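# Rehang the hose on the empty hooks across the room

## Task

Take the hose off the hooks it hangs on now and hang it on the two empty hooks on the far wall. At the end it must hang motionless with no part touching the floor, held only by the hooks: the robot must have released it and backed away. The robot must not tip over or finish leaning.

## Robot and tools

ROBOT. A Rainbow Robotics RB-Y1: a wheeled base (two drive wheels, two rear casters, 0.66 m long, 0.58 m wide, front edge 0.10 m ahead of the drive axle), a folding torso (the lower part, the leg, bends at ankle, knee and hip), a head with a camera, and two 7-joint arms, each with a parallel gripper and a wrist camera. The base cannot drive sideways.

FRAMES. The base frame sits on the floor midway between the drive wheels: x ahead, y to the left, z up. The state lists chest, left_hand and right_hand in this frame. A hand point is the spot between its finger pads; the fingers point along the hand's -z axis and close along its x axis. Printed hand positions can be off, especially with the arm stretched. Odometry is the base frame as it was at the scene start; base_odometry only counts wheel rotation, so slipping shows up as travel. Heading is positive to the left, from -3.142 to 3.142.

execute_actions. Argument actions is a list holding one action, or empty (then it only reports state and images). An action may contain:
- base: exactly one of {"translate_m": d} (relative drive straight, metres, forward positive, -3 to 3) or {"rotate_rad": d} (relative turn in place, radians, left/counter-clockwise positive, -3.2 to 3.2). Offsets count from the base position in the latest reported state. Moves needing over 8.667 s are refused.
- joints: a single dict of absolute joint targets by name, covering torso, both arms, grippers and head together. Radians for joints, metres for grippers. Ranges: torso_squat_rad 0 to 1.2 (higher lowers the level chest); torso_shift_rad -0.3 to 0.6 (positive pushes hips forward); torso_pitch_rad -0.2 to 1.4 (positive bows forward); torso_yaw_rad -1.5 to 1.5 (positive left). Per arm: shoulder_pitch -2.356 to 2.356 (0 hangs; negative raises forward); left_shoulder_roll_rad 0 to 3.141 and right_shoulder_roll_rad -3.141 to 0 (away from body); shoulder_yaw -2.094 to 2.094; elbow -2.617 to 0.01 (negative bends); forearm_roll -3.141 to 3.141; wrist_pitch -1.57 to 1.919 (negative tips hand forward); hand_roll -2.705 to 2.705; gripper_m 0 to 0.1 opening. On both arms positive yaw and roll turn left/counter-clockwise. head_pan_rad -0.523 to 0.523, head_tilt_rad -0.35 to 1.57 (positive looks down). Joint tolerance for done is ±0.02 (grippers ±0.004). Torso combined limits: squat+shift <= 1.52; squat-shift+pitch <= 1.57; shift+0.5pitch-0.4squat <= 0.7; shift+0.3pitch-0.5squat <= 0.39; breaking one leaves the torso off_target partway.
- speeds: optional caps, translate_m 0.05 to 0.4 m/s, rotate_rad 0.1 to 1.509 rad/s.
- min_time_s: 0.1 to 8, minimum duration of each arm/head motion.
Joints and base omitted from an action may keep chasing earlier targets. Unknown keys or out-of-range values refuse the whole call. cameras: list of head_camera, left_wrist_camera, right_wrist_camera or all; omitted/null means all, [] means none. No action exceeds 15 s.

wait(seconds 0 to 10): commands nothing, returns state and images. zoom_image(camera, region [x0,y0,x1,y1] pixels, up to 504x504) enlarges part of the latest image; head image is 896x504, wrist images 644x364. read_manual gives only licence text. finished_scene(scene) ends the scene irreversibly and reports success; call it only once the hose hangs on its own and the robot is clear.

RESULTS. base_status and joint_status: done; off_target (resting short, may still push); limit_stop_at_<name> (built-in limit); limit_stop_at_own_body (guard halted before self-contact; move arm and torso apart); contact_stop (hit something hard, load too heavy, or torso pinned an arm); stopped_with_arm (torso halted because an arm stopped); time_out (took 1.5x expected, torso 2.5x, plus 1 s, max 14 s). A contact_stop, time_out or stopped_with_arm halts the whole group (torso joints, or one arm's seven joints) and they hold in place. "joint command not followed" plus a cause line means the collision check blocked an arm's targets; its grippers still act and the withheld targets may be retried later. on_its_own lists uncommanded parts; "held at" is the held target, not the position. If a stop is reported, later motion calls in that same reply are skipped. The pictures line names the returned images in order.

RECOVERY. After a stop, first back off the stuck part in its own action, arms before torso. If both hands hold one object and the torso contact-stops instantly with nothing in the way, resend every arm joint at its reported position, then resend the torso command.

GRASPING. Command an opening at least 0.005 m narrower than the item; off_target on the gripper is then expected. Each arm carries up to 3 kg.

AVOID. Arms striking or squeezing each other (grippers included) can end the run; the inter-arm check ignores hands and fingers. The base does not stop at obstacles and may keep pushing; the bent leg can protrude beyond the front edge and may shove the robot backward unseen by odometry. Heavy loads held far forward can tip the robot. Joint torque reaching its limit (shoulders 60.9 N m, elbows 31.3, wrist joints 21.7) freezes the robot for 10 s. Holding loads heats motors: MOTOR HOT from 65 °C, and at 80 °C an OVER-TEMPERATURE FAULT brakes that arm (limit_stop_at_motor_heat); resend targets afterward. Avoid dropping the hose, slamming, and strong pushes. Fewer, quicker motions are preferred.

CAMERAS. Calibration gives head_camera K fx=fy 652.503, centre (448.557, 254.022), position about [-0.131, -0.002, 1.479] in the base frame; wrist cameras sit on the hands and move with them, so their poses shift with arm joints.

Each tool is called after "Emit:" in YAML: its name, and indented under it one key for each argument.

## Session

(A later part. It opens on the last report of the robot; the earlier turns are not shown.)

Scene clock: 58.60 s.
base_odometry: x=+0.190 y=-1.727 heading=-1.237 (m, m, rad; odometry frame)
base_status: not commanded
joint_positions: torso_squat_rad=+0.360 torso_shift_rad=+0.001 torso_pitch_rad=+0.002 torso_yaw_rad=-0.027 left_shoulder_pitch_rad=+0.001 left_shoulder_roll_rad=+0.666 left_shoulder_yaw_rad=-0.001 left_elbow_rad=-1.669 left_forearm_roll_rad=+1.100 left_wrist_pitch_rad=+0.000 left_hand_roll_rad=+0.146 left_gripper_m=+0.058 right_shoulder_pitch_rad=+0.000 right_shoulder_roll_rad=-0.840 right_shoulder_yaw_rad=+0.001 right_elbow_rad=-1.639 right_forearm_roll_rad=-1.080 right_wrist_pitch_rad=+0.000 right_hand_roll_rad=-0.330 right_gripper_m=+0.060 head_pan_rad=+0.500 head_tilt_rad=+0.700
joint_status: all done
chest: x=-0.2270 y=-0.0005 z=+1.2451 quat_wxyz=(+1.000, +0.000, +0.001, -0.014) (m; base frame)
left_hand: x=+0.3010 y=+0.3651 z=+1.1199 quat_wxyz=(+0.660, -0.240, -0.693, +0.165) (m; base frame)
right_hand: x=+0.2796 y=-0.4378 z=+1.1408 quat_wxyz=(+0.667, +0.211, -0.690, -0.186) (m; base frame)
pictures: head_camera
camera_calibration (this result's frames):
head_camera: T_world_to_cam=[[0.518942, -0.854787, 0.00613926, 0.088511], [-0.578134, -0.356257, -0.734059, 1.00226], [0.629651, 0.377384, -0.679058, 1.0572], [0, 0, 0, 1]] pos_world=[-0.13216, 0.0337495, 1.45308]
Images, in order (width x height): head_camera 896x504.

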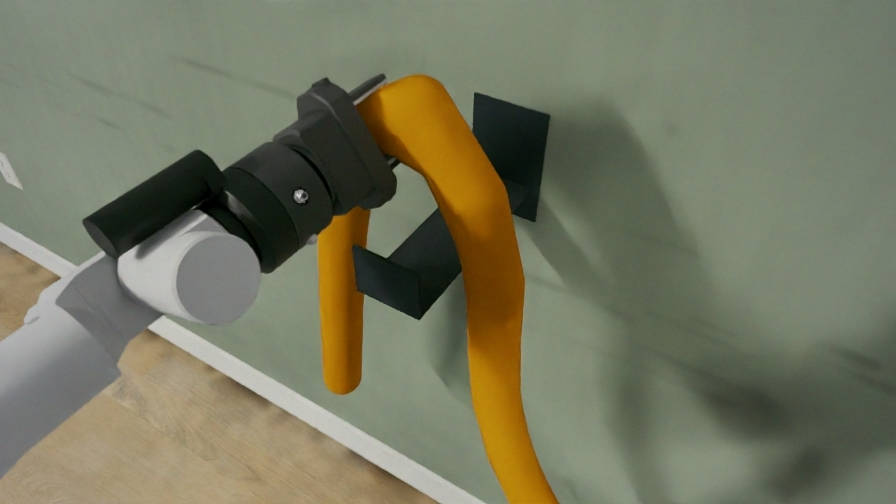

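Emit:
execute_actions:
  actions:
    - {"base": {"translate_m": -0.2}, "speeds": {"translate_m": 0.1}, "joints": {"head_pan_rad": 0.0, "head_tilt_rad": 0.75}}
  cameras: ["head_camera"]

Scene clock: 61.40 s.
base_odometry: x=+0.125 y=-1.538 heading=-1.238 (m, m, rad; odometry frame)
base_status: done
joint_positions: torso_squat_rad=+0.360 torso_shift_rad=+0.000 torso_pitch_rad=+0.002 torso_yaw_rad=-0.027 left_shoulder_pitch_rad=+0.001 left_shoulder_roll_rad=+0.666 left_shoulder_yaw_rad=-0.001 left_elbow_rad=-1.669 left_forearm_roll_rad=+1.100 left_wrist_pitch_rad=+0.000 left_hand_roll_rad=+0.146 left_gripper_m=+0.058 right_shoulder_pitch_rad=+0.001 right_shoulder_roll_rad=-0.840 right_shoulder_yaw_rad=+0.001 right_elbow_rad=-1.639 right_forearm_roll_rad=-1.080 right_wrist_pitch_rad=+0.000 right_hand_roll_rad=-0.330 right_gripper_m=+0.060 head_pan_rad=+0.000 head_tilt_rad=+0.750
joint_status: all done
chest: x=-0.2271 y=-0.0005 z=+1.2451 quat_wxyz=(+1.000, +0.000, +0.001, -0.014) (m; base frame)
left_hand: x=+0.3008 y=+0.3652 z=+1.1200 quat_wxyz=(+0.660, -0.240, -0.693, +0.165) (m; base frame)
right_hand: x=+0.2795 y=-0.4379 z=+1.1409 quat_wxyz=(+0.666, +0.211, -0.690, -0.186) (m; base frame)
pictures: head_camera
camera_calibration (this result's frames):
head_camera: T_world_to_cam=[[0.0460218, -0.998934, 0.00347539, -0.00452723], [-0.714048, -0.0353294, -0.699205, 0.924311], [0.698583, 0.0296971, -0.714913, 1.12287], [0, 0, 0, 1]] pos_world=[-0.124207, -0.005213, 1.44905]
Images, in order (width x height): head_camera 896x504.

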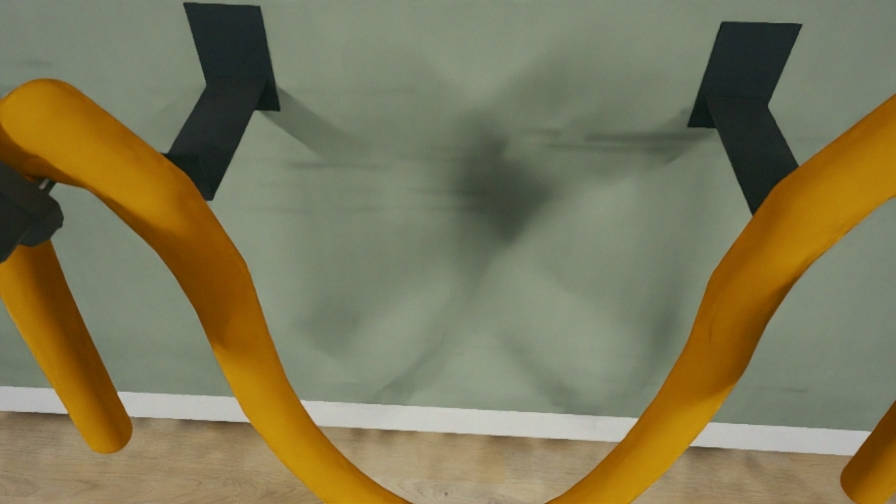

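Emit:
execute_actions:
  actions:
    - {"base": {"translate_m": -1.3}, "joints": {"head_tilt_rad": 0.3}}
  cameras: []

Emit:
execute_actions:
  actions:
    - {"base": {"rotate_rad": 3.1}}
  cameras: ["head_camera"]

Scene clock: 67.27 s.
base_odometry: x=-0.301 y=-0.310 heading=-1.237 (m, m, rad; odometry frame)
base_status: done
joint_positions: torso_squat_rad=+0.360 torso_shift_rad=+0.001 torso_pitch_rad=+0.002 torso_yaw_rad=-0.027 left_shoulder_pitch_rad=+0.001 left_shoulder_roll_rad=+0.666 left_shoulder_yaw_rad=-0.001 left_elbow_rad=-1.669 left_forearm_roll_rad=+1.100 left_wrist_pitch_rad=+0.000 left_hand_roll_rad=+0.146 left_gripper_m=+0.058 right_shoulder_pitch_rad=+0.001 right_shoulder_roll_rad=-0.840 right_shoulder_yaw_rad=+0.001 right_elbow_rad=-1.639 right_forearm_roll_rad=-1.080 right_wrist_pitch_rad=+0.000 right_hand_roll_rad=-0.330 right_gripper_m=+0.060 head_pan_rad=+0.000 head_tilt_rad=+0.300
joint_status: all done
chest: x=-0.2271 y=-0.0005 z=+1.2451 quat_wxyz=(+1.000, +0.000, +0.001, -0.014) (m; base frame)
left_hand: x=+0.3009 y=+0.3652 z=+1.1199 quat_wxyz=(+0.660, -0.240, -0.693, +0.165) (m; base frame)
right_hand: x=+0.2795 y=-0.4379 z=+1.1408 quat_wxyz=(+0.667, +0.211, -0.690, -0.186) (m; base frame)
pictures: none
No camera images: the call's "cameras" was empty. Leave "cameras" out to get every camera's image.

Scene clock: 72.60 s.
base_odometry: x=-0.301 y=-0.310 heading=+1.862 (m, m, rad; odometry frame)
base_status: done
joint_positions: torso_squat_rad=+0.360 torso_shift_rad=+0.000 torso_pitch_rad=+0.002 torso_yaw_rad=-0.027 left_shoulder_pitch_rad=+0.001 left_shoulder_roll_rad=+0.666 left_shoulder_yaw_rad=-0.001 left_elbow_rad=-1.669 left_forearm_roll_rad=+1.100 left_wrist_pitch_rad=+0.000 left_hand_roll_rad=+0.146 left_gripper_m=+0.058 right_shoulder_pitch_rad=+0.001 right_shoulder_roll_rad=-0.840 right_shoulder_yaw_rad=+0.001 right_elbow_rad=-1.639 right_forearm_roll_rad=-1.080 right_wrist_pitch_rad=+0.000 right_hand_roll_rad=-0.330 right_gripper_m=+0.060 head_pan_rad=+0.000 head_tilt_rad=+0.300
joint_status: not commanded
chest: x=-0.2271 y=-0.0006 z=+1.2451 quat_wxyz=(+1.000, +0.000, +0.001, -0.014) (m; base frame)
left_hand: x=+0.3008 y=+0.3652 z=+1.1200 quat_wxyz=(+0.660, -0.239, -0.693, +0.165) (m; base frame)
right_hand: x=+0.2795 y=-0.4380 z=+1.1408 quat_wxyz=(+0.666, +0.211, -0.690, -0.186) (m; base frame)
pictures: head_camera
camera_calibration (this result's frames):
head_camera: T_world_to_cam=[[0.0371874, -0.998704, 0.0347484, -0.051599], [-0.339179, -0.0453226, -0.939629, 1.34849], [0.939987, 0.0231564, -0.340425, 0.631135], [0, 0, 0, 1]] pos_world=[-0.133962, -0.00503007, 1.48373]
Images, in order (width x height): head_camera 896x504.

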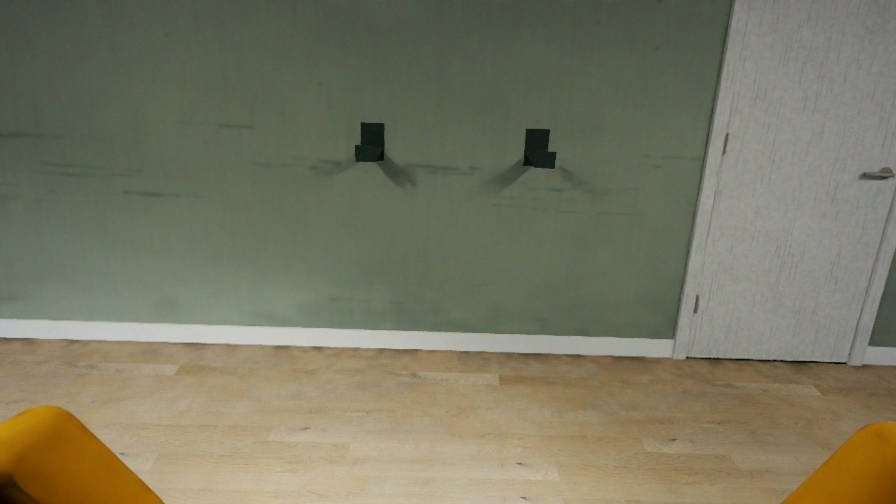

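Emit:
zoom_image:
  camera: "head_camera"
  region: [330, 100, 582, 200]

Emit:
zoom_image:
  camera: "head_camera"
  region: [0, 300, 200, 380]

Emit:
zoom_image:
  camera: "head_camera"
  region: [500, 300, 700, 380]

Region (330, 100, 582, 200) of head_camera's 896x504 image, scaled by 2.000, with more detail than that image has; it fills the top 200 rows of this view, and the rest is white.

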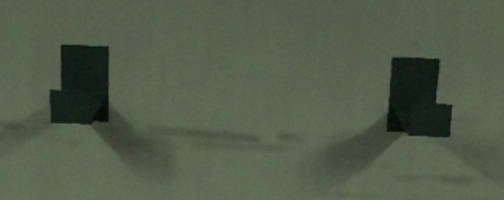

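Region (0, 300, 200, 380) of head_camera's 896x504 image, scaled by 2.520, with more detail than that image has; it fills the top 202 rows of this view, and the rest is white.

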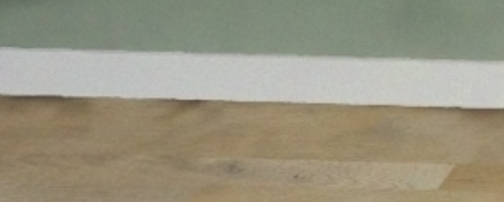

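Region (500, 300, 700, 380) of head_camera's 896x504 image, scaled by 2.520, with more detail than that image has; it fills the top 202 rows of this view, and the rest is white.

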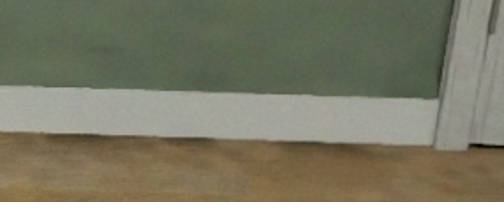

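Emit:
execute_actions:
  actions:
    - {"base": {"translate_m": 1.8}, "joints": {"head_tilt_rad": 0.6}}
  cameras: []

Emit:
execute_actions:
  actions:
    - {"base": {"rotate_rad": 0.04}}
  cameras: ["head_camera"]

Scene clock: 80.10 s.
base_odometry: x=-0.819 y=+1.414 heading=+1.863 (m, m, rad; odometry frame)
base_status: done
joint_positions: torso_squat_rad=+0.360 torso_shift_rad=+0.001 torso_pitch_rad=+0.002 torso_yaw_rad=-0.027 left_shoulder_pitch_rad=+0.001 left_shoulder_roll_rad=+0.666 left_shoulder_yaw_rad=-0.001 left_elbow_rad=-1.669 left_forearm_roll_rad=+1.100 left_wrist_pitch_rad=+0.000 left_hand_roll_rad=+0.146 left_gripper_m=+0.058 right_shoulder_pitch_rad=+0.001 right_shoulder_roll_rad=-0.840 right_shoulder_yaw_rad=+0.001 right_elbow_rad=-1.639 right_forearm_roll_rad=-1.080 right_wrist_pitch_rad=+0.000 right_hand_roll_rad=-0.330 right_gripper_m=+0.060 head_pan_rad=+0.000 head_tilt_rad=+0.600
joint_status: all done
chest: x=-0.2270 y=-0.0006 z=+1.2451 quat_wxyz=(+1.000, +0.000, +0.001, -0.014) (m; base frame)
left_hand: x=+0.3009 y=+0.3652 z=+1.1200 quat_wxyz=(+0.660, -0.239, -0.693, +0.165) (m; base frame)
right_hand: x=+0.2796 y=-0.4380 z=+1.1407 quat_wxyz=(+0.667, +0.211, -0.690, -0.186) (m; base frame)
pictures: none
No camera images: the call's "cameras" was empty. Leave "cameras" out to get every camera's image.

Scene clock: 81.27 s.
base_odometry: x=-0.819 y=+1.414 heading=+1.902 (m, m, rad; odometry frame)
base_status: done
joint_positions: torso_squat_rad=+0.360 torso_shift_rad=+0.001 torso_pitch_rad=+0.002 torso_yaw_rad=-0.027 left_shoulder_pitch_rad=+0.001 left_shoulder_roll_rad=+0.666 left_shoulder_yaw_rad=-0.001 left_elbow_rad=-1.669 left_forearm_roll_rad=+1.100 left_wrist_pitch_rad=+0.000 left_hand_roll_rad=+0.146 left_gripper_m=+0.058 right_shoulder_pitch_rad=+0.001 right_shoulder_roll_rad=-0.840 right_shoulder_yaw_rad=+0.001 right_elbow_rad=-1.639 right_forearm_roll_rad=-1.080 right_wrist_pitch_rad=+0.000 right_hand_roll_rad=-0.330 right_gripper_m=+0.060 head_pan_rad=+0.000 head_tilt_rad=+0.600
joint_status: not commanded
chest: x=-0.2270 y=-0.0005 z=+1.2451 quat_wxyz=(+1.000, +0.000, +0.001, -0.014) (m; base frame)
left_hand: x=+0.3009 y=+0.3652 z=+1.1200 quat_wxyz=(+0.660, -0.239, -0.693, +0.165) (m; base frame)
right_hand: x=+0.2796 y=-0.4379 z=+1.1407 quat_wxyz=(+0.667, +0.211, -0.690, -0.186) (m; base frame)
pictures: head_camera
camera_calibration (this result's frames):
head_camera: T_world_to_cam=[[0.0446777, -0.998899, 0.0142762, -0.0204533], [-0.601754, -0.0383162, -0.797762, 1.08982], [0.797431, 0.0270514, -0.602803, 0.980982], [0, 0, 0, 1]] pos_world=[-0.125551, -0.00521023, 1.46105]
Images, in order (width x height): head_camera 896x504.

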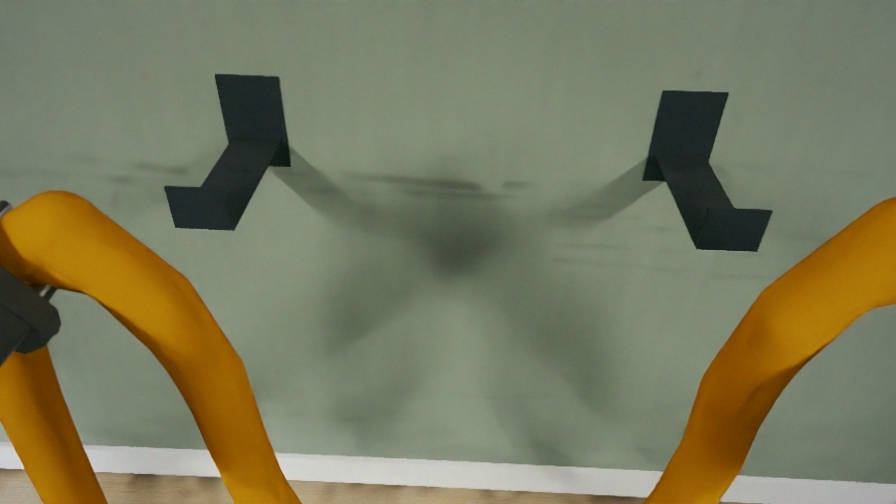

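Emit:
zoom_image:
  camera: "head_camera"
  region: [140, 60, 340, 250]

Emit:
zoom_image:
  camera: "head_camera"
  region: [620, 75, 820, 265]

Region (140, 60, 340, 250) of head_camera's 896x504 image, scaled by 2.520, with more detail than that image has; it fills the top 479 rows of this view, and the rest is white.

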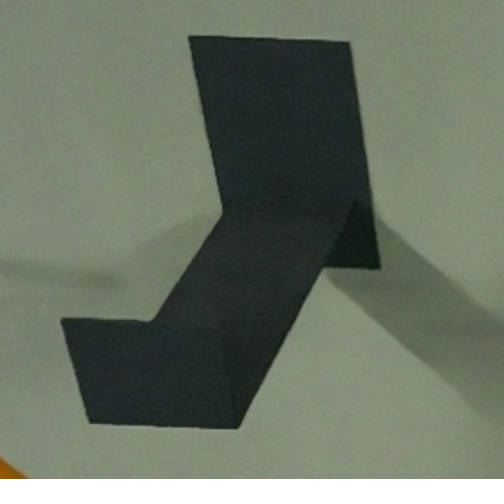

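Region (620, 75, 820, 265) of head_camera's 896x504 image, scaled by 2.520, with more detail than that image has; it fills the top 479 rows of this view, and the rest is white.

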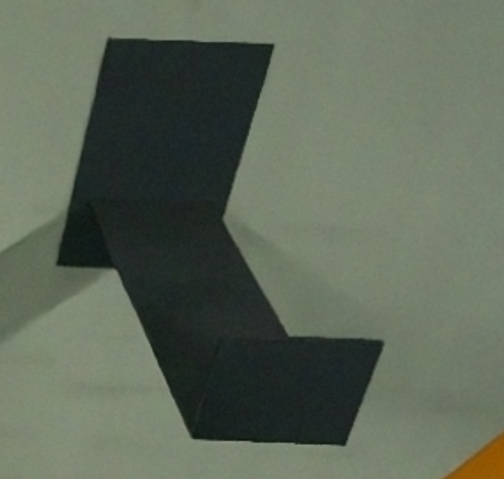

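Emit:
execute_actions:
  actions:
    - {"joints": {"torso_squat_rad": 0.15, "left_hand_roll_rad": -0.25, "right_hand_roll_rad": 0.0, "head_pan_rad": -0.45, "head_tilt_rad": 0.7}, "base": {"translate_m": 0.15}, "speeds": {"translate_m": 0.1}, "min_time_s": 1.2}
  cameras: ["head_camera"]

Emit:
execute_actions:
  actions:
    - {"joints": {"head_pan_rad": 0.45}}
  cameras: ["head_camera"]

Scene clock: 85.03 s.
base_odometry: x=-0.868 y=+1.556 heading=+1.902 (m, m, rad; odometry frame)
base_status: done
joint_positions: torso_squat_rad=+0.150 torso_shift_rad=+0.001 torso_pitch_rad=+0.002 torso_yaw_rad=-0.027 left_shoulder_pitch_rad=+0.001 left_shoulder_roll_rad=+0.666 left_shoulder_yaw_rad=-0.001 left_elbow_rad=-1.669 left_forearm_roll_rad=+1.100 left_wrist_pitch_rad=+0.000 left_hand_roll_rad=-0.250 left_gripper_m=+0.058 right_shoulder_pitch_rad=+0.001 right_shoulder_roll_rad=-0.840 right_shoulder_yaw_rad=+0.001 right_elbow_rad=-1.639 right_forearm_roll_rad=-1.080 right_wrist_pitch_rad=+0.000 right_hand_roll_rad=+0.000 right_gripper_m=+0.060 head_pan_rad=-0.450 head_tilt_rad=+0.700
joint_status: all done
chest: x=-0.2268 y=-0.0006 z=+1.2821 quat_wxyz=(+1.000, +0.000, +0.001, -0.014) (m; base frame)
left_hand: x=+0.3011 y=+0.3652 z=+1.1568 quat_wxyz=(+0.680, -0.099, -0.726, +0.032) (m; base frame)
right_hand: x=+0.2797 y=-0.4380 z=+1.1776 quat_wxyz=(+0.688, +0.095, -0.716, -0.074) (m; base frame)
pictures: head_camera
camera_calibration (this result's frames):
head_camera: T_world_to_cam=[[-0.393282, -0.919383, 0.00804233, -0.101207], [-0.626994, 0.26179, -0.733719, 1.01974], [0.672463, -0.293601, -0.679405, 1.09073], [0, 0, 0, 1]] pos_world=[-0.133908, -0.039766, 1.49006]
Images, in order (width x height): head_camera 896x504.

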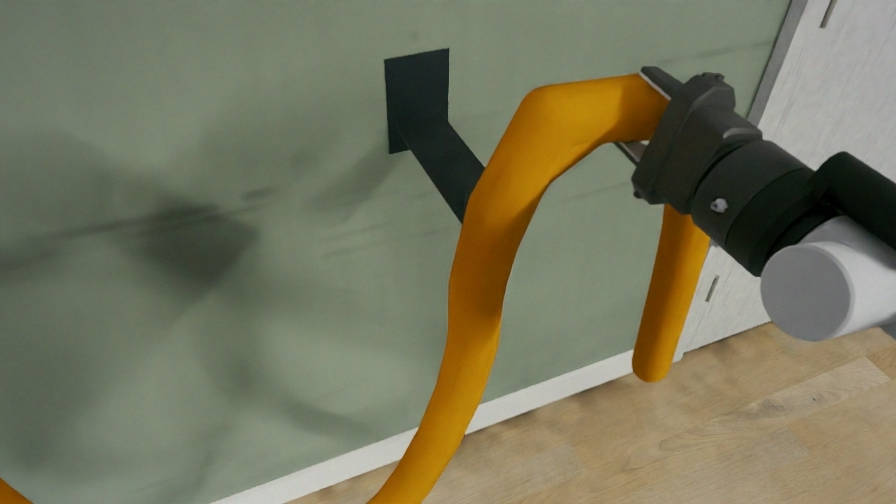

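Scene clock: 86.30 s.
base_odometry: x=-0.868 y=+1.556 heading=+1.902 (m, m, rad; odometry frame)
base_status: not commanded
joint_positions: torso_squat_rad=+0.150 torso_shift_rad=+0.001 torso_pitch_rad=+0.002 torso_yaw_rad=-0.027 left_shoulder_pitch_rad=+0.001 left_shoulder_roll_rad=+0.666 left_shoulder_yaw_rad=-0.001 left_elbow_rad=-1.669 left_forearm_roll_rad=+1.100 left_wrist_pitch_rad=+0.000 left_hand_roll_rad=-0.250 left_gripper_m=+0.058 right_shoulder_pitch_rad=+0.001 right_shoulder_roll_rad=-0.840 right_shoulder_yaw_rad=+0.001 right_elbow_rad=-1.639 right_forearm_roll_rad=-1.080 right_wrist_pitch_rad=+0.000 right_hand_roll_rad=+0.000 right_gripper_m=+0.060 head_pan_rad=+0.450 head_tilt_rad=+0.700
joint_status: all done
chest: x=-0.2269 y=-0.0006 z=+1.2821 quat_wxyz=(+1.000, +0.000, +0.001, -0.014) (m; base frame)
left_hand: x=+0.3010 y=+0.3652 z=+1.1569 quat_wxyz=(+0.680, -0.099, -0.726, +0.032) (m; base frame)
right_hand: x=+0.2797 y=-0.4380 z=+1.1776 quat_wxyz=(+0.688, +0.095, -0.716, -0.074) (m; base frame)
pictures: head_camera
camera_calibration (this result's frames):
head_camera: T_world_to_cam=[[0.475596, -0.879642, 0.00614131, 0.0792871], [-0.595272, -0.32697, -0.733991, 1.02589], [0.647657, 0.345427, -0.679132, 1.08606], [0, 0, 0, 1]] pos_world=[-0.130419, 0.030025, 1.49008]
Images, in order (width x height): head_camera 896x504.

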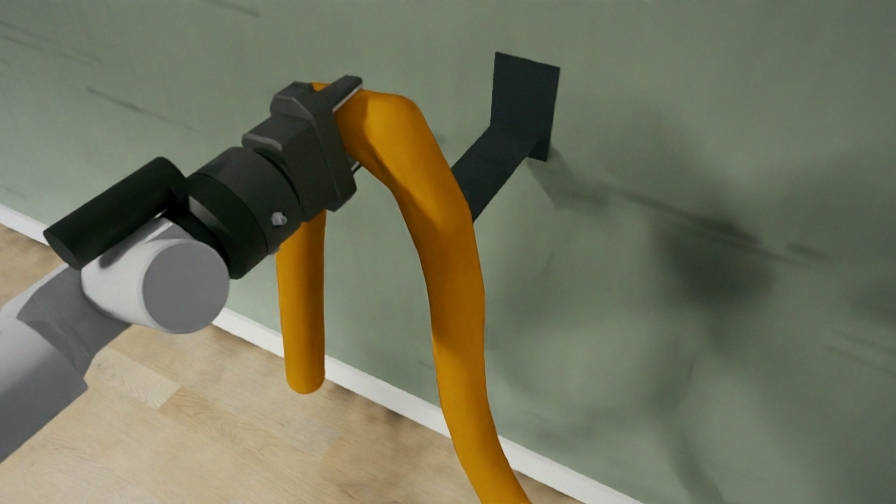

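Emit:
execute_actions:
  actions:
    - {"joints": {"right_shoulder_roll_rad": -0.712, "right_hand_roll_rad": 0.128}, "min_time_s": 0.8, "base": {"translate_m": 0.25}, "speeds": {"translate_m": 0.07}}
  cameras: ["head_camera"]

Emit:
execute_actions:
  actions:
    - {"joints": {"head_pan_rad": -0.45}}
  cameras: ["head_camera"]

Scene clock: 92.10 s.
base_odometry: x=-0.949 y=+1.792 heading=+1.902 (m, m, rad; odometry frame)
base_status: done
joint_positions: torso_squat_rad=+0.150 torso_shift_rad=+0.001 torso_pitch_rad=+0.002 torso_yaw_rad=-0.027 left_shoulder_pitch_rad=+0.001 left_shoulder_roll_rad=+0.666 left_shoulder_yaw_rad=-0.001 left_elbow_rad=-1.669 left_forearm_roll_rad=+1.100 left_wrist_pitch_rad=+0.000 left_hand_roll_rad=-0.250 left_gripper_m=+0.058 right_shoulder_pitch_rad=+0.001 right_shoulder_roll_rad=-0.712 right_shoulder_yaw_rad=+0.001 right_elbow_rad=-1.639 right_forearm_roll_rad=-1.080 right_wrist_pitch_rad=+0.000 right_hand_roll_rad=+0.128 right_gripper_m=+0.060 head_pan_rad=+0.450 head_tilt_rad=+0.700
joint_status: all done
chest: x=-0.2270 y=-0.0006 z=+1.2821 quat_wxyz=(+1.000, +0.000, +0.001, -0.014) (m; base frame)
left_hand: x=+0.3009 y=+0.3652 z=+1.1570 quat_wxyz=(+0.680, -0.099, -0.726, +0.032) (m; base frame)
right_hand: x=+0.2802 y=-0.4130 z=+1.1533 quat_wxyz=(+0.686, +0.093, -0.718, -0.076) (m; base frame)
pictures: head_camera
camera_calibration (this result's frames):
head_camera: T_world_to_cam=[[0.475597, -0.879641, 0.00621631, 0.0792372], [-0.595156, -0.326972, -0.734083, 1.02597], [0.647763, 0.345429, -0.679031, 1.08601], [0, 0, 0, 1]] pos_world=[-0.130549, 0.0300252, 1.49009]
Images, in order (width x height): head_camera 896x504.

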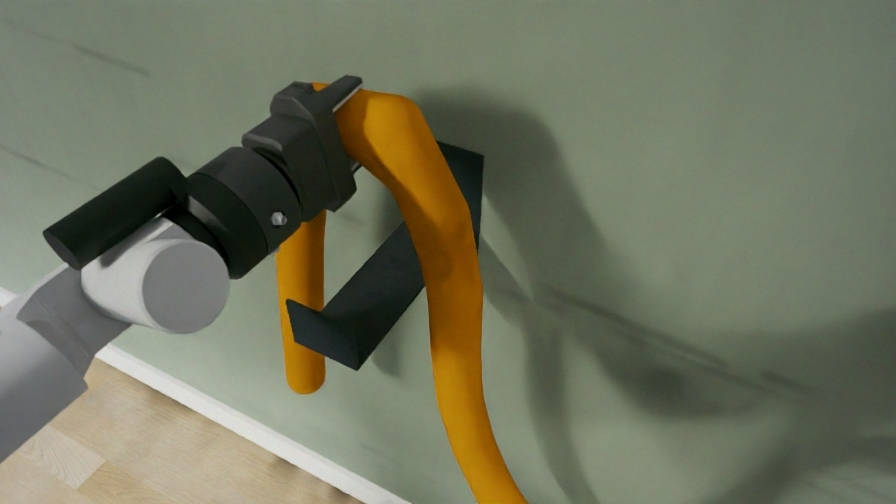

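Scene clock: 93.37 s.
base_odometry: x=-0.949 y=+1.792 heading=+1.902 (m, m, rad; odometry frame)
base_status: not commanded
joint_positions: torso_squat_rad=+0.150 torso_shift_rad=+0.001 torso_pitch_rad=+0.002 torso_yaw_rad=-0.027 left_shoulder_pitch_rad=+0.001 left_shoulder_roll_rad=+0.666 left_shoulder_yaw_rad=-0.001 left_elbow_rad=-1.669 left_forearm_roll_rad=+1.100 left_wrist_pitch_rad=+0.000 left_hand_roll_rad=-0.250 left_gripper_m=+0.058 right_shoulder_pitch_rad=+0.001 right_shoulder_roll_rad=-0.712 right_shoulder_yaw_rad=+0.001 right_elbow_rad=-1.639 right_forearm_roll_rad=-1.080 right_wrist_pitch_rad=+0.000 right_hand_roll_rad=+0.128 right_gripper_m=+0.060 head_pan_rad=-0.450 head_tilt_rad=+0.700
joint_status: all done
chest: x=-0.2270 y=-0.0006 z=+1.2821 quat_wxyz=(+1.000, +0.000, +0.001, -0.014) (m; base frame)
left_hand: x=+0.3009 y=+0.3652 z=+1.1570 quat_wxyz=(+0.680, -0.099, -0.726, +0.032) (m; base frame)
right_hand: x=+0.2802 y=-0.4130 z=+1.1533 quat_wxyz=(+0.686, +0.093, -0.718, -0.076) (m; base frame)
pictures: head_camera
camera_calibration (this result's frames):
head_camera: T_world_to_cam=[[-0.393285, -0.919382, 0.0079626, -0.10116], [-0.626847, 0.261791, -0.733845, 1.01985], [0.6726, -0.293602, -0.67927, 1.09068], [0, 0, 0, 1]] pos_world=[-0.134087, -0.0397661, 1.49008]
Images, in order (width x height): head_camera 896x504.

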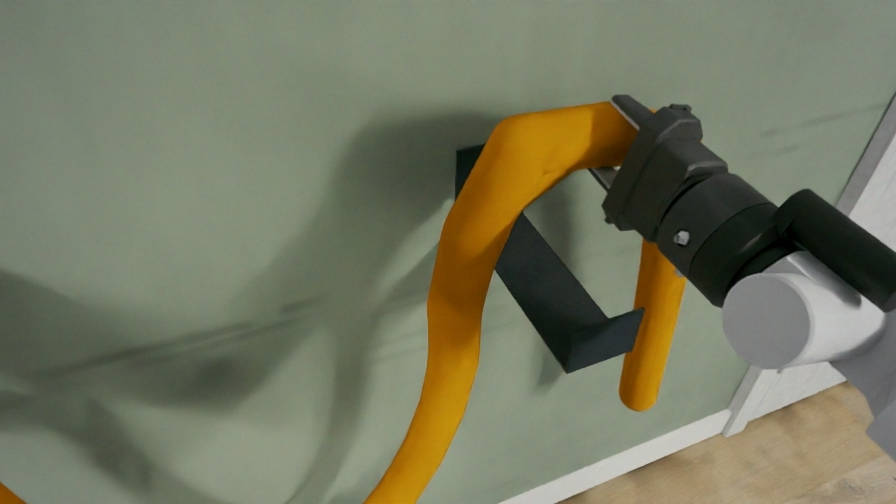

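Emit:
execute_actions:
  actions:
    - {"joints": {"torso_squat_rad": 0.95, "left_shoulder_roll_rad": 1.084, "left_elbow_rad": -1.53, "left_hand_roll_rad": 1.15, "right_shoulder_roll_rad": -1.034, "right_elbow_rad": -1.53, "right_hand_roll_rad": -1.05, "head_tilt_rad": 0.45}, "min_time_s": 2.2}
  cameras: ["head_camera"]

Emit:
execute_actions:
  actions:
    - {"joints": {"head_pan_rad": 0.45}}
  cameras: ["head_camera"]

Scene clock: 98.37 s.
base_odometry: x=-0.949 y=+1.792 heading=+1.902 (m, m, rad; odometry frame)
base_status: not commanded
joint_positions: torso_squat_rad=+0.950 torso_shift_rad=+0.000 torso_pitch_rad=+0.001 torso_yaw_rad=-0.027 left_shoulder_pitch_rad=+0.000 left_shoulder_roll_rad=+1.084 left_shoulder_yaw_rad=-0.001 left_elbow_rad=-1.530 left_forearm_roll_rad=+1.100 left_wrist_pitch_rad=+0.000 left_hand_roll_rad=+1.150 left_gripper_m=+0.058 right_shoulder_pitch_rad=+0.000 right_shoulder_roll_rad=-1.034 right_shoulder_yaw_rad=+0.000 right_elbow_rad=-1.530 right_forearm_roll_rad=-1.080 right_wrist_pitch_rad=+0.000 right_hand_roll_rad=-1.050 right_gripper_m=+0.060 head_pan_rad=-0.450 head_tilt_rad=+0.450
joint_status: all done
chest: x=-0.2274 y=-0.0004 z=+0.9971 quat_wxyz=(+1.000, +0.000, +0.001, -0.014) (m; base frame)
left_hand: x=+0.3019 y=+0.4942 z=+0.9232 quat_wxyz=(+0.595, -0.383, -0.586, +0.396) (m; base frame)
right_hand: x=+0.2746 y=-0.5148 z=+0.9088 quat_wxyz=(+0.599, +0.346, -0.608, -0.391) (m; base frame)
pictures: head_camera
camera_calibration (this result's frames):
head_camera: T_world_to_cam=[[-0.396906, -0.917506, 0.0254726, -0.120631], [-0.446449, 0.168734, -0.878756, 1.02073], [0.801966, -0.360156, -0.476591, 0.681368], [0, 0, 0, 1]] pos_world=[-0.138608, -0.0375134, 1.22478]
Images, in order (width x height): head_camera 896x504.

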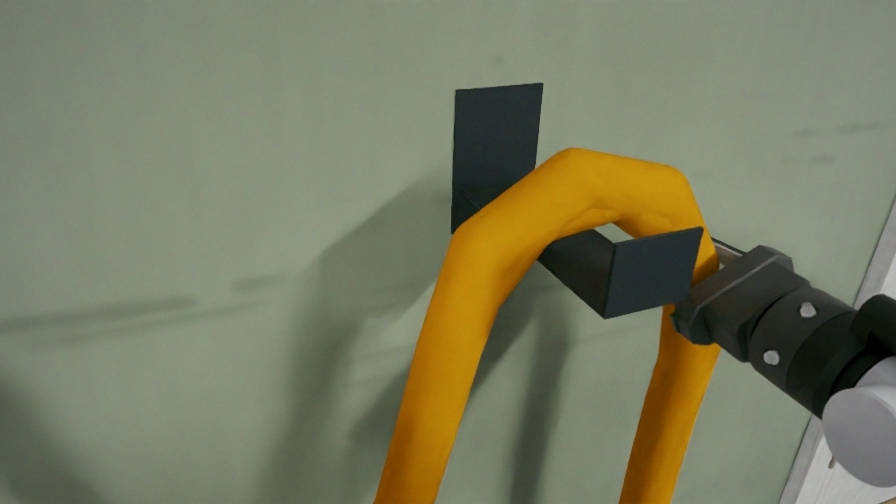

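Scene clock: 99.63 s.
base_odometry: x=-0.949 y=+1.792 heading=+1.902 (m, m, rad; odometry frame)
base_status: not commanded
joint_positions: torso_squat_rad=+0.950 torso_shift_rad=+0.000 torso_pitch_rad=+0.001 torso_yaw_rad=-0.027 left_shoulder_pitch_rad=+0.000 left_shoulder_roll_rad=+1.084 left_shoulder_yaw_rad=-0.001 left_elbow_rad=-1.530 left_forearm_roll_rad=+1.100 left_wrist_pitch_rad=+0.000 left_hand_roll_rad=+1.150 left_gripper_m=+0.058 right_shoulder_pitch_rad=+0.000 right_shoulder_roll_rad=-1.034 right_shoulder_yaw_rad=+0.000 right_elbow_rad=-1.530 right_forearm_roll_rad=-1.080 right_wrist_pitch_rad=+0.000 right_hand_roll_rad=-1.050 right_gripper_m=+0.060 head_pan_rad=+0.450 head_tilt_rad=+0.450
joint_status: all done
chest: x=-0.2274 y=-0.0004 z=+0.9971 quat_wxyz=(+1.000, +0.000, +0.001, -0.014) (m; base frame)
left_hand: x=+0.3019 y=+0.4941 z=+0.9232 quat_wxyz=(+0.595, -0.383, -0.586, +0.396) (m; base frame)
right_hand: x=+0.2746 y=-0.5148 z=+0.9088 quat_wxyz=(+0.599, +0.346, -0.608, -0.391) (m; base frame)
pictures: head_camera
camera_calibration (this result's frames):
head_camera: T_world_to_cam=[[0.47188, -0.88133, 0.0242371, 0.0590959], [-0.409994, -0.243689, -0.878931, 1.028], [0.780535, 0.404813, -0.476332, 0.67744], [0, 0, 0, 1]] pos_world=[-0.135177, 0.0283594, 1.2248]
Images, in order (width x height): head_camera 896x504.

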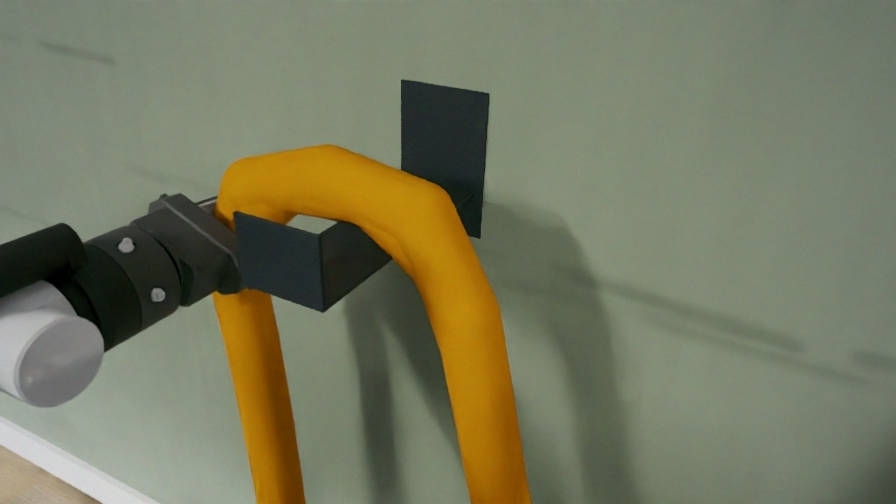

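Emit:
execute_actions:
  actions:
    - {"joints": {"left_shoulder_roll_rad": 0.93, "right_shoulder_roll_rad": -0.9}, "min_time_s": 0.8}
  cameras: ["head_camera"]

Emit:
execute_actions:
  actions:
    - {"joints": {"left_gripper_m": 0.1, "right_gripper_m": 0.1, "head_pan_rad": 0.0}}
  cameras: ["left_wrist_camera", "right_wrist_camera"]

Scene clock: 101.23 s.
base_odometry: x=-0.949 y=+1.792 heading=+1.902 (m, m, rad; odometry frame)
base_status: not commanded
joint_positions: torso_squat_rad=+0.950 torso_shift_rad=+0.000 torso_pitch_rad=+0.001 torso_yaw_rad=-0.027 left_shoulder_pitch_rad=+0.000 left_shoulder_roll_rad=+0.930 left_shoulder_yaw_rad=+0.000 left_elbow_rad=-1.530 left_forearm_roll_rad=+1.100 left_wrist_pitch_rad=+0.000 left_hand_roll_rad=+1.150 left_gripper_m=+0.058 right_shoulder_pitch_rad=-0.001 right_shoulder_roll_rad=-0.901 right_shoulder_yaw_rad=+0.000 right_elbow_rad=-1.531 right_forearm_roll_rad=-1.080 right_wrist_pitch_rad=+0.000 right_hand_roll_rad=-1.050 right_gripper_m=+0.060 head_pan_rad=+0.450 head_tilt_rad=+0.450
joint_status: all done
chest: x=-0.2274 y=-0.0003 z=+0.9971 quat_wxyz=(+1.000, +0.000, +0.001, -0.013) (m; base frame)
left_hand: x=+0.3011 y=+0.4676 z=+0.8810 quat_wxyz=(+0.565, -0.426, -0.553, +0.441) (m; base frame)
right_hand: x=+0.2756 y=-0.4898 z=+0.8742 quat_wxyz=(+0.573, +0.386, -0.582, -0.430) (m; base frame)
pictures: head_camera
camera_calibration (this result's frames):
head_camera: T_world_to_cam=[[0.471903, -0.881313, 0.0243954, 0.0590133], [-0.409985, -0.243857, -0.878889, 1.02798], [0.780525, 0.404749, -0.476402, 0.677478], [0, 0, 0, 1]] pos_world=[-0.135181, 0.0284808, 1.22479]
Images, in order (width x height): head_camera 896x504.

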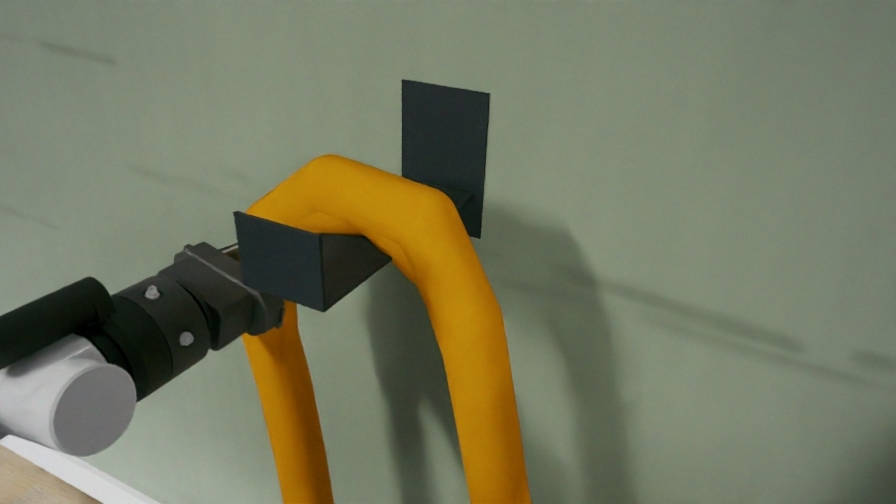

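Scene clock: 102.27 s.
base_odometry: x=-0.949 y=+1.792 heading=+1.902 (m, m, rad; odometry frame)
base_status: not commanded
joint_positions: torso_squat_rad=+0.950 torso_shift_rad=+0.000 torso_pitch_rad=+0.001 torso_yaw_rad=-0.027 left_shoulder_pitch_rad=+0.000 left_shoulder_roll_rad=+0.930 left_shoulder_yaw_rad=+0.000 left_elbow_rad=-1.530 left_forearm_roll_rad=+1.100 left_wrist_pitch_rad=+0.000 left_hand_roll_rad=+1.150 left_gripper_m=+0.099 right_shoulder_pitch_rad=+0.000 right_shoulder_roll_rad=-0.901 right_shoulder_yaw_rad=+0.000 right_elbow_rad=-1.530 right_forearm_roll_rad=-1.080 right_wrist_pitch_rad=+0.000 right_hand_roll_rad=-1.050 right_gripper_m=+0.100 head_pan_rad=+0.000 head_tilt_rad=+0.450
joint_status: all done
chest: x=-0.2274 y=-0.0003 z=+0.9971 quat_wxyz=(+1.000, +0.000, +0.001, -0.013) (m; base frame)
left_hand: x=+0.3011 y=+0.4676 z=+0.8810 quat_wxyz=(+0.565, -0.426, -0.553, +0.441) (m; base frame)
right_hand: x=+0.2755 y=-0.4900 z=+0.8737 quat_wxyz=(+0.573, +0.386, -0.582, -0.430) (m; base frame)
pictures: left_wrist_camera, right_wrist_camera
camera_calibration (this result's frames):
left_wrist_camera: T_world_to_cam=[[0.0192695, 0.962703, 0.269874, -0.689033], [-0.62123, -0.199967, 0.757685, -0.355301], [0.783391, -0.182254, 0.594206, -0.591389], [0, 0, 0, 1]] pos_world=[0.255842, 0.484502, 0.806565]
right_wrist_camera: T_world_to_cam=[[-0.0035507, 0.943889, -0.330244, 0.743967], [-0.590923, 0.264437, 0.762157, -0.33534], [0.80672, 0.197855, 0.556827, -0.52747], [0, 0, 0, 1]] pos_world=[0.230002, -0.509183, 0.794981]
Images, in order (width x height): left_wrist_camera 644x364, right_wrist_camera 644x364.

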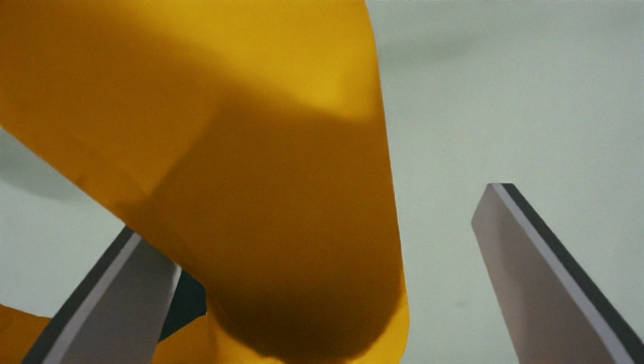

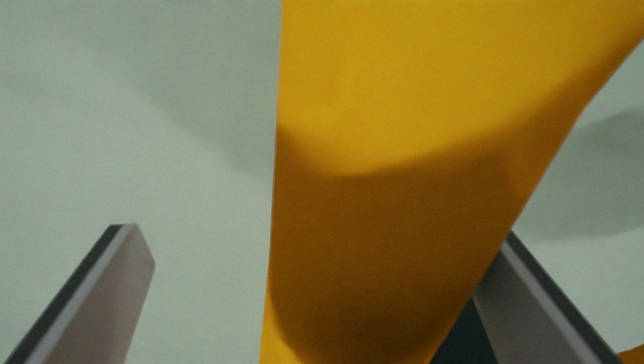

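Emit:
execute_actions:
  actions:
    - {"joints": {"left_shoulder_roll_rad": 0.86, "right_shoulder_roll_rad": -0.83, "head_tilt_rad": 0.35}, "base": {"translate_m": -0.9}}
  cameras: ["head_camera"]

Scene clock: 106.63 s.
base_odometry: x=-0.656 y=+0.941 heading=+1.903 (m, m, rad; odometry frame)
base_status: done
joint_positions: torso_squat_rad=+0.950 torso_shift_rad=+0.000 torso_pitch_rad=+0.001 torso_yaw_rad=-0.027 left_shoulder_pitch_rad=+0.000 left_shoulder_roll_rad=+0.860 left_shoulder_yaw_rad=+0.000 left_elbow_rad=-1.530 left_forearm_roll_rad=+1.100 left_wrist_pitch_rad=+0.000 left_hand_roll_rad=+1.150 left_gripper_m=+0.099 right_shoulder_pitch_rad=+0.000 right_shoulder_roll_rad=-0.830 right_shoulder_yaw_rad=+0.000 right_elbow_rad=-1.530 right_forearm_roll_rad=-1.080 right_wrist_pitch_rad=+0.000 right_hand_roll_rad=-1.050 right_gripper_m=+0.100 head_pan_rad=+0.000 head_tilt_rad=+0.350
joint_status: all done
chest: x=-0.2274 y=-0.0003 z=+0.9971 quat_wxyz=(+1.000, +0.000, +0.001, -0.013) (m; base frame)
left_hand: x=+0.3007 y=+0.4533 z=+0.8633 quat_wxyz=(+0.550, -0.445, -0.536, +0.460) (m; base frame)
right_hand: x=+0.2758 y=-0.4752 z=+0.8560 quat_wxyz=(+0.559, +0.406, -0.567, -0.450) (m; base frame)
pictures: head_camera
camera_calibration (this result's frames):
head_camera: T_world_to_cam=[[0.0388745, -0.998743, 0.0316404, -0.0386399], [-0.38536, -0.0441994, -0.921707, 1.08447], [0.921947, 0.0236379, -0.386594, 0.598617], [0, 0, 0, 1]] pos_world=[-0.132479, -0.00480844, 1.23221]
Images, in order (width x height): head_camera 896x504.

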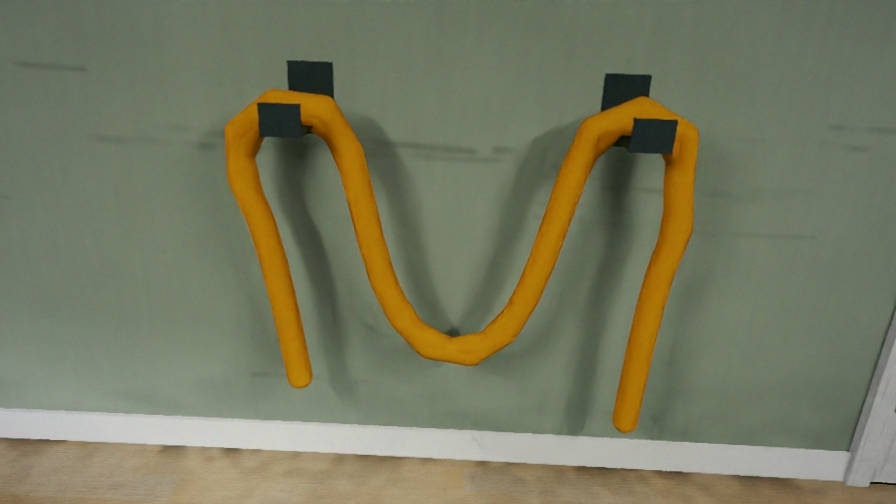

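Emit:
wait:
  seconds: 3

Scene clock: 109.90 s.
base_odometry: x=-0.656 y=+0.941 heading=+1.903 (m, m, rad; odometry frame)
base_status: done
joint_positions: torso_squat_rad=+0.950 torso_shift_rad=+0.000 torso_pitch_rad=+0.001 torso_yaw_rad=-0.027 left_shoulder_pitch_rad=+0.000 left_shoulder_roll_rad=+0.860 left_shoulder_yaw_rad=+0.000 left_elbow_rad=-1.530 left_forearm_roll_rad=+1.100 left_wrist_pitch_rad=+0.000 left_hand_roll_rad=+1.150 left_gripper_m=+0.099 right_shoulder_pitch_rad=+0.000 right_shoulder_roll_rad=-0.830 right_shoulder_yaw_rad=+0.000 right_elbow_rad=-1.530 right_forearm_roll_rad=-1.080 right_wrist_pitch_rad=+0.000 right_hand_roll_rad=-1.050 right_gripper_m=+0.100 head_pan_rad=+0.000 head_tilt_rad=+0.350
joint_status: all done
chest: x=-0.2274 y=-0.0003 z=+0.9971 quat_wxyz=(+1.000, +0.000, +0.001, -0.013) (m; base frame)
left_hand: x=+0.3007 y=+0.4533 z=+0.8633 quat_wxyz=(+0.550, -0.445, -0.536, +0.460) (m; base frame)
right_hand: x=+0.2758 y=-0.4752 z=+0.8560 quat_wxyz=(+0.559, +0.406, -0.567, -0.450) (m; base frame)
wait: 3.00 s; at rest from the start
pictures: head_camera, left_wrist_camera, right_wrist_camera
camera_calibration (this result's frames):
head_camera: T_world_to_cam=[[0.0388745, -0.998743, 0.0316404, -0.03864], [-0.38536, -0.0441995, -0.921707, 1.08447], [0.921947, 0.023638, -0.386594, 0.598617], [0, 0, 0, 1]] pos_world=[-0.132478, -0.00480843, 1.23221]
left_wrist_camera: T_world_to_cam=[[0.0194942, 0.979219, 0.201864, -0.619344], [-0.619857, -0.14658, 0.770903, -0.380947], [0.784472, -0.140155, 0.604119, -0.61107], [0, 0, 0, 1]] pos_world=[0.255309, 0.46499, 0.787855]
right_wrist_camera: T_world_to_cam=[[-0.0030146, 0.964696, -0.263348, 0.676621], [-0.591933, 0.210534, 0.778004, -0.364499], [0.805981, 0.15823, 0.570401, -0.55103], [0, 0, 0, 1]] pos_world=[0.230401, -0.488806, 0.776077]
Images, in order (width x height): head_camera 896x504, left_wrist_camera 644x364, right_wrist_camera 644x364.

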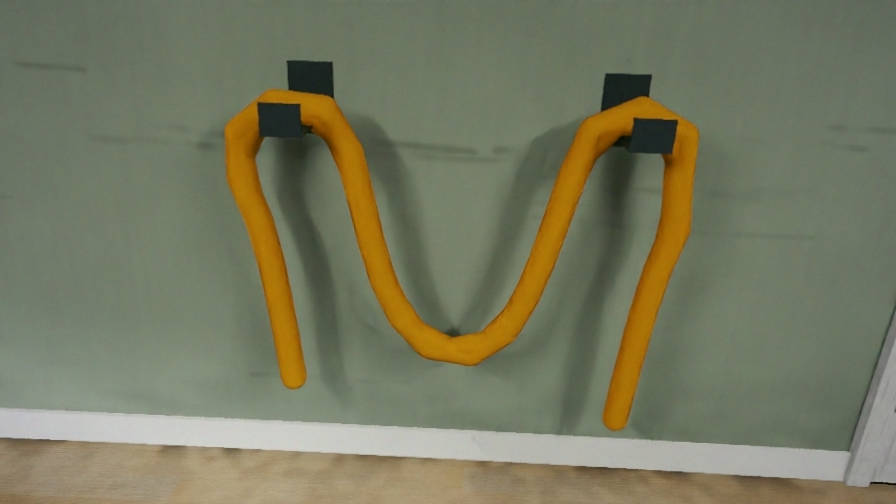

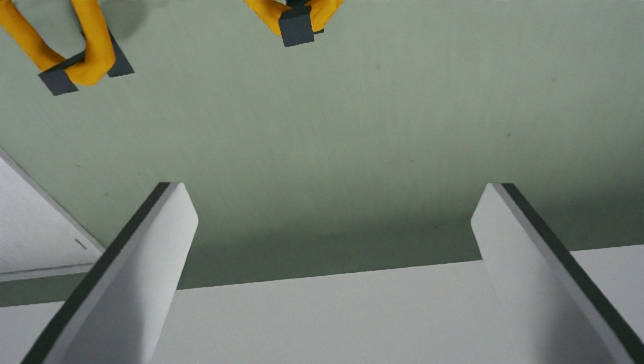

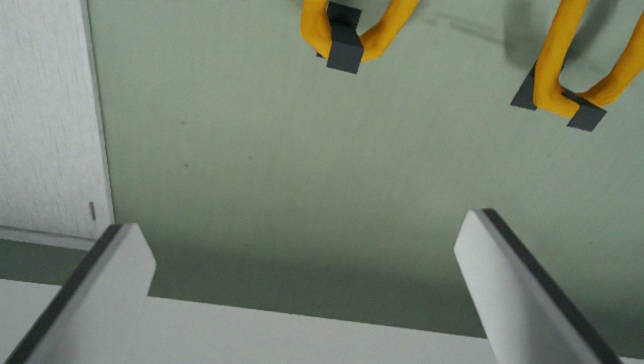

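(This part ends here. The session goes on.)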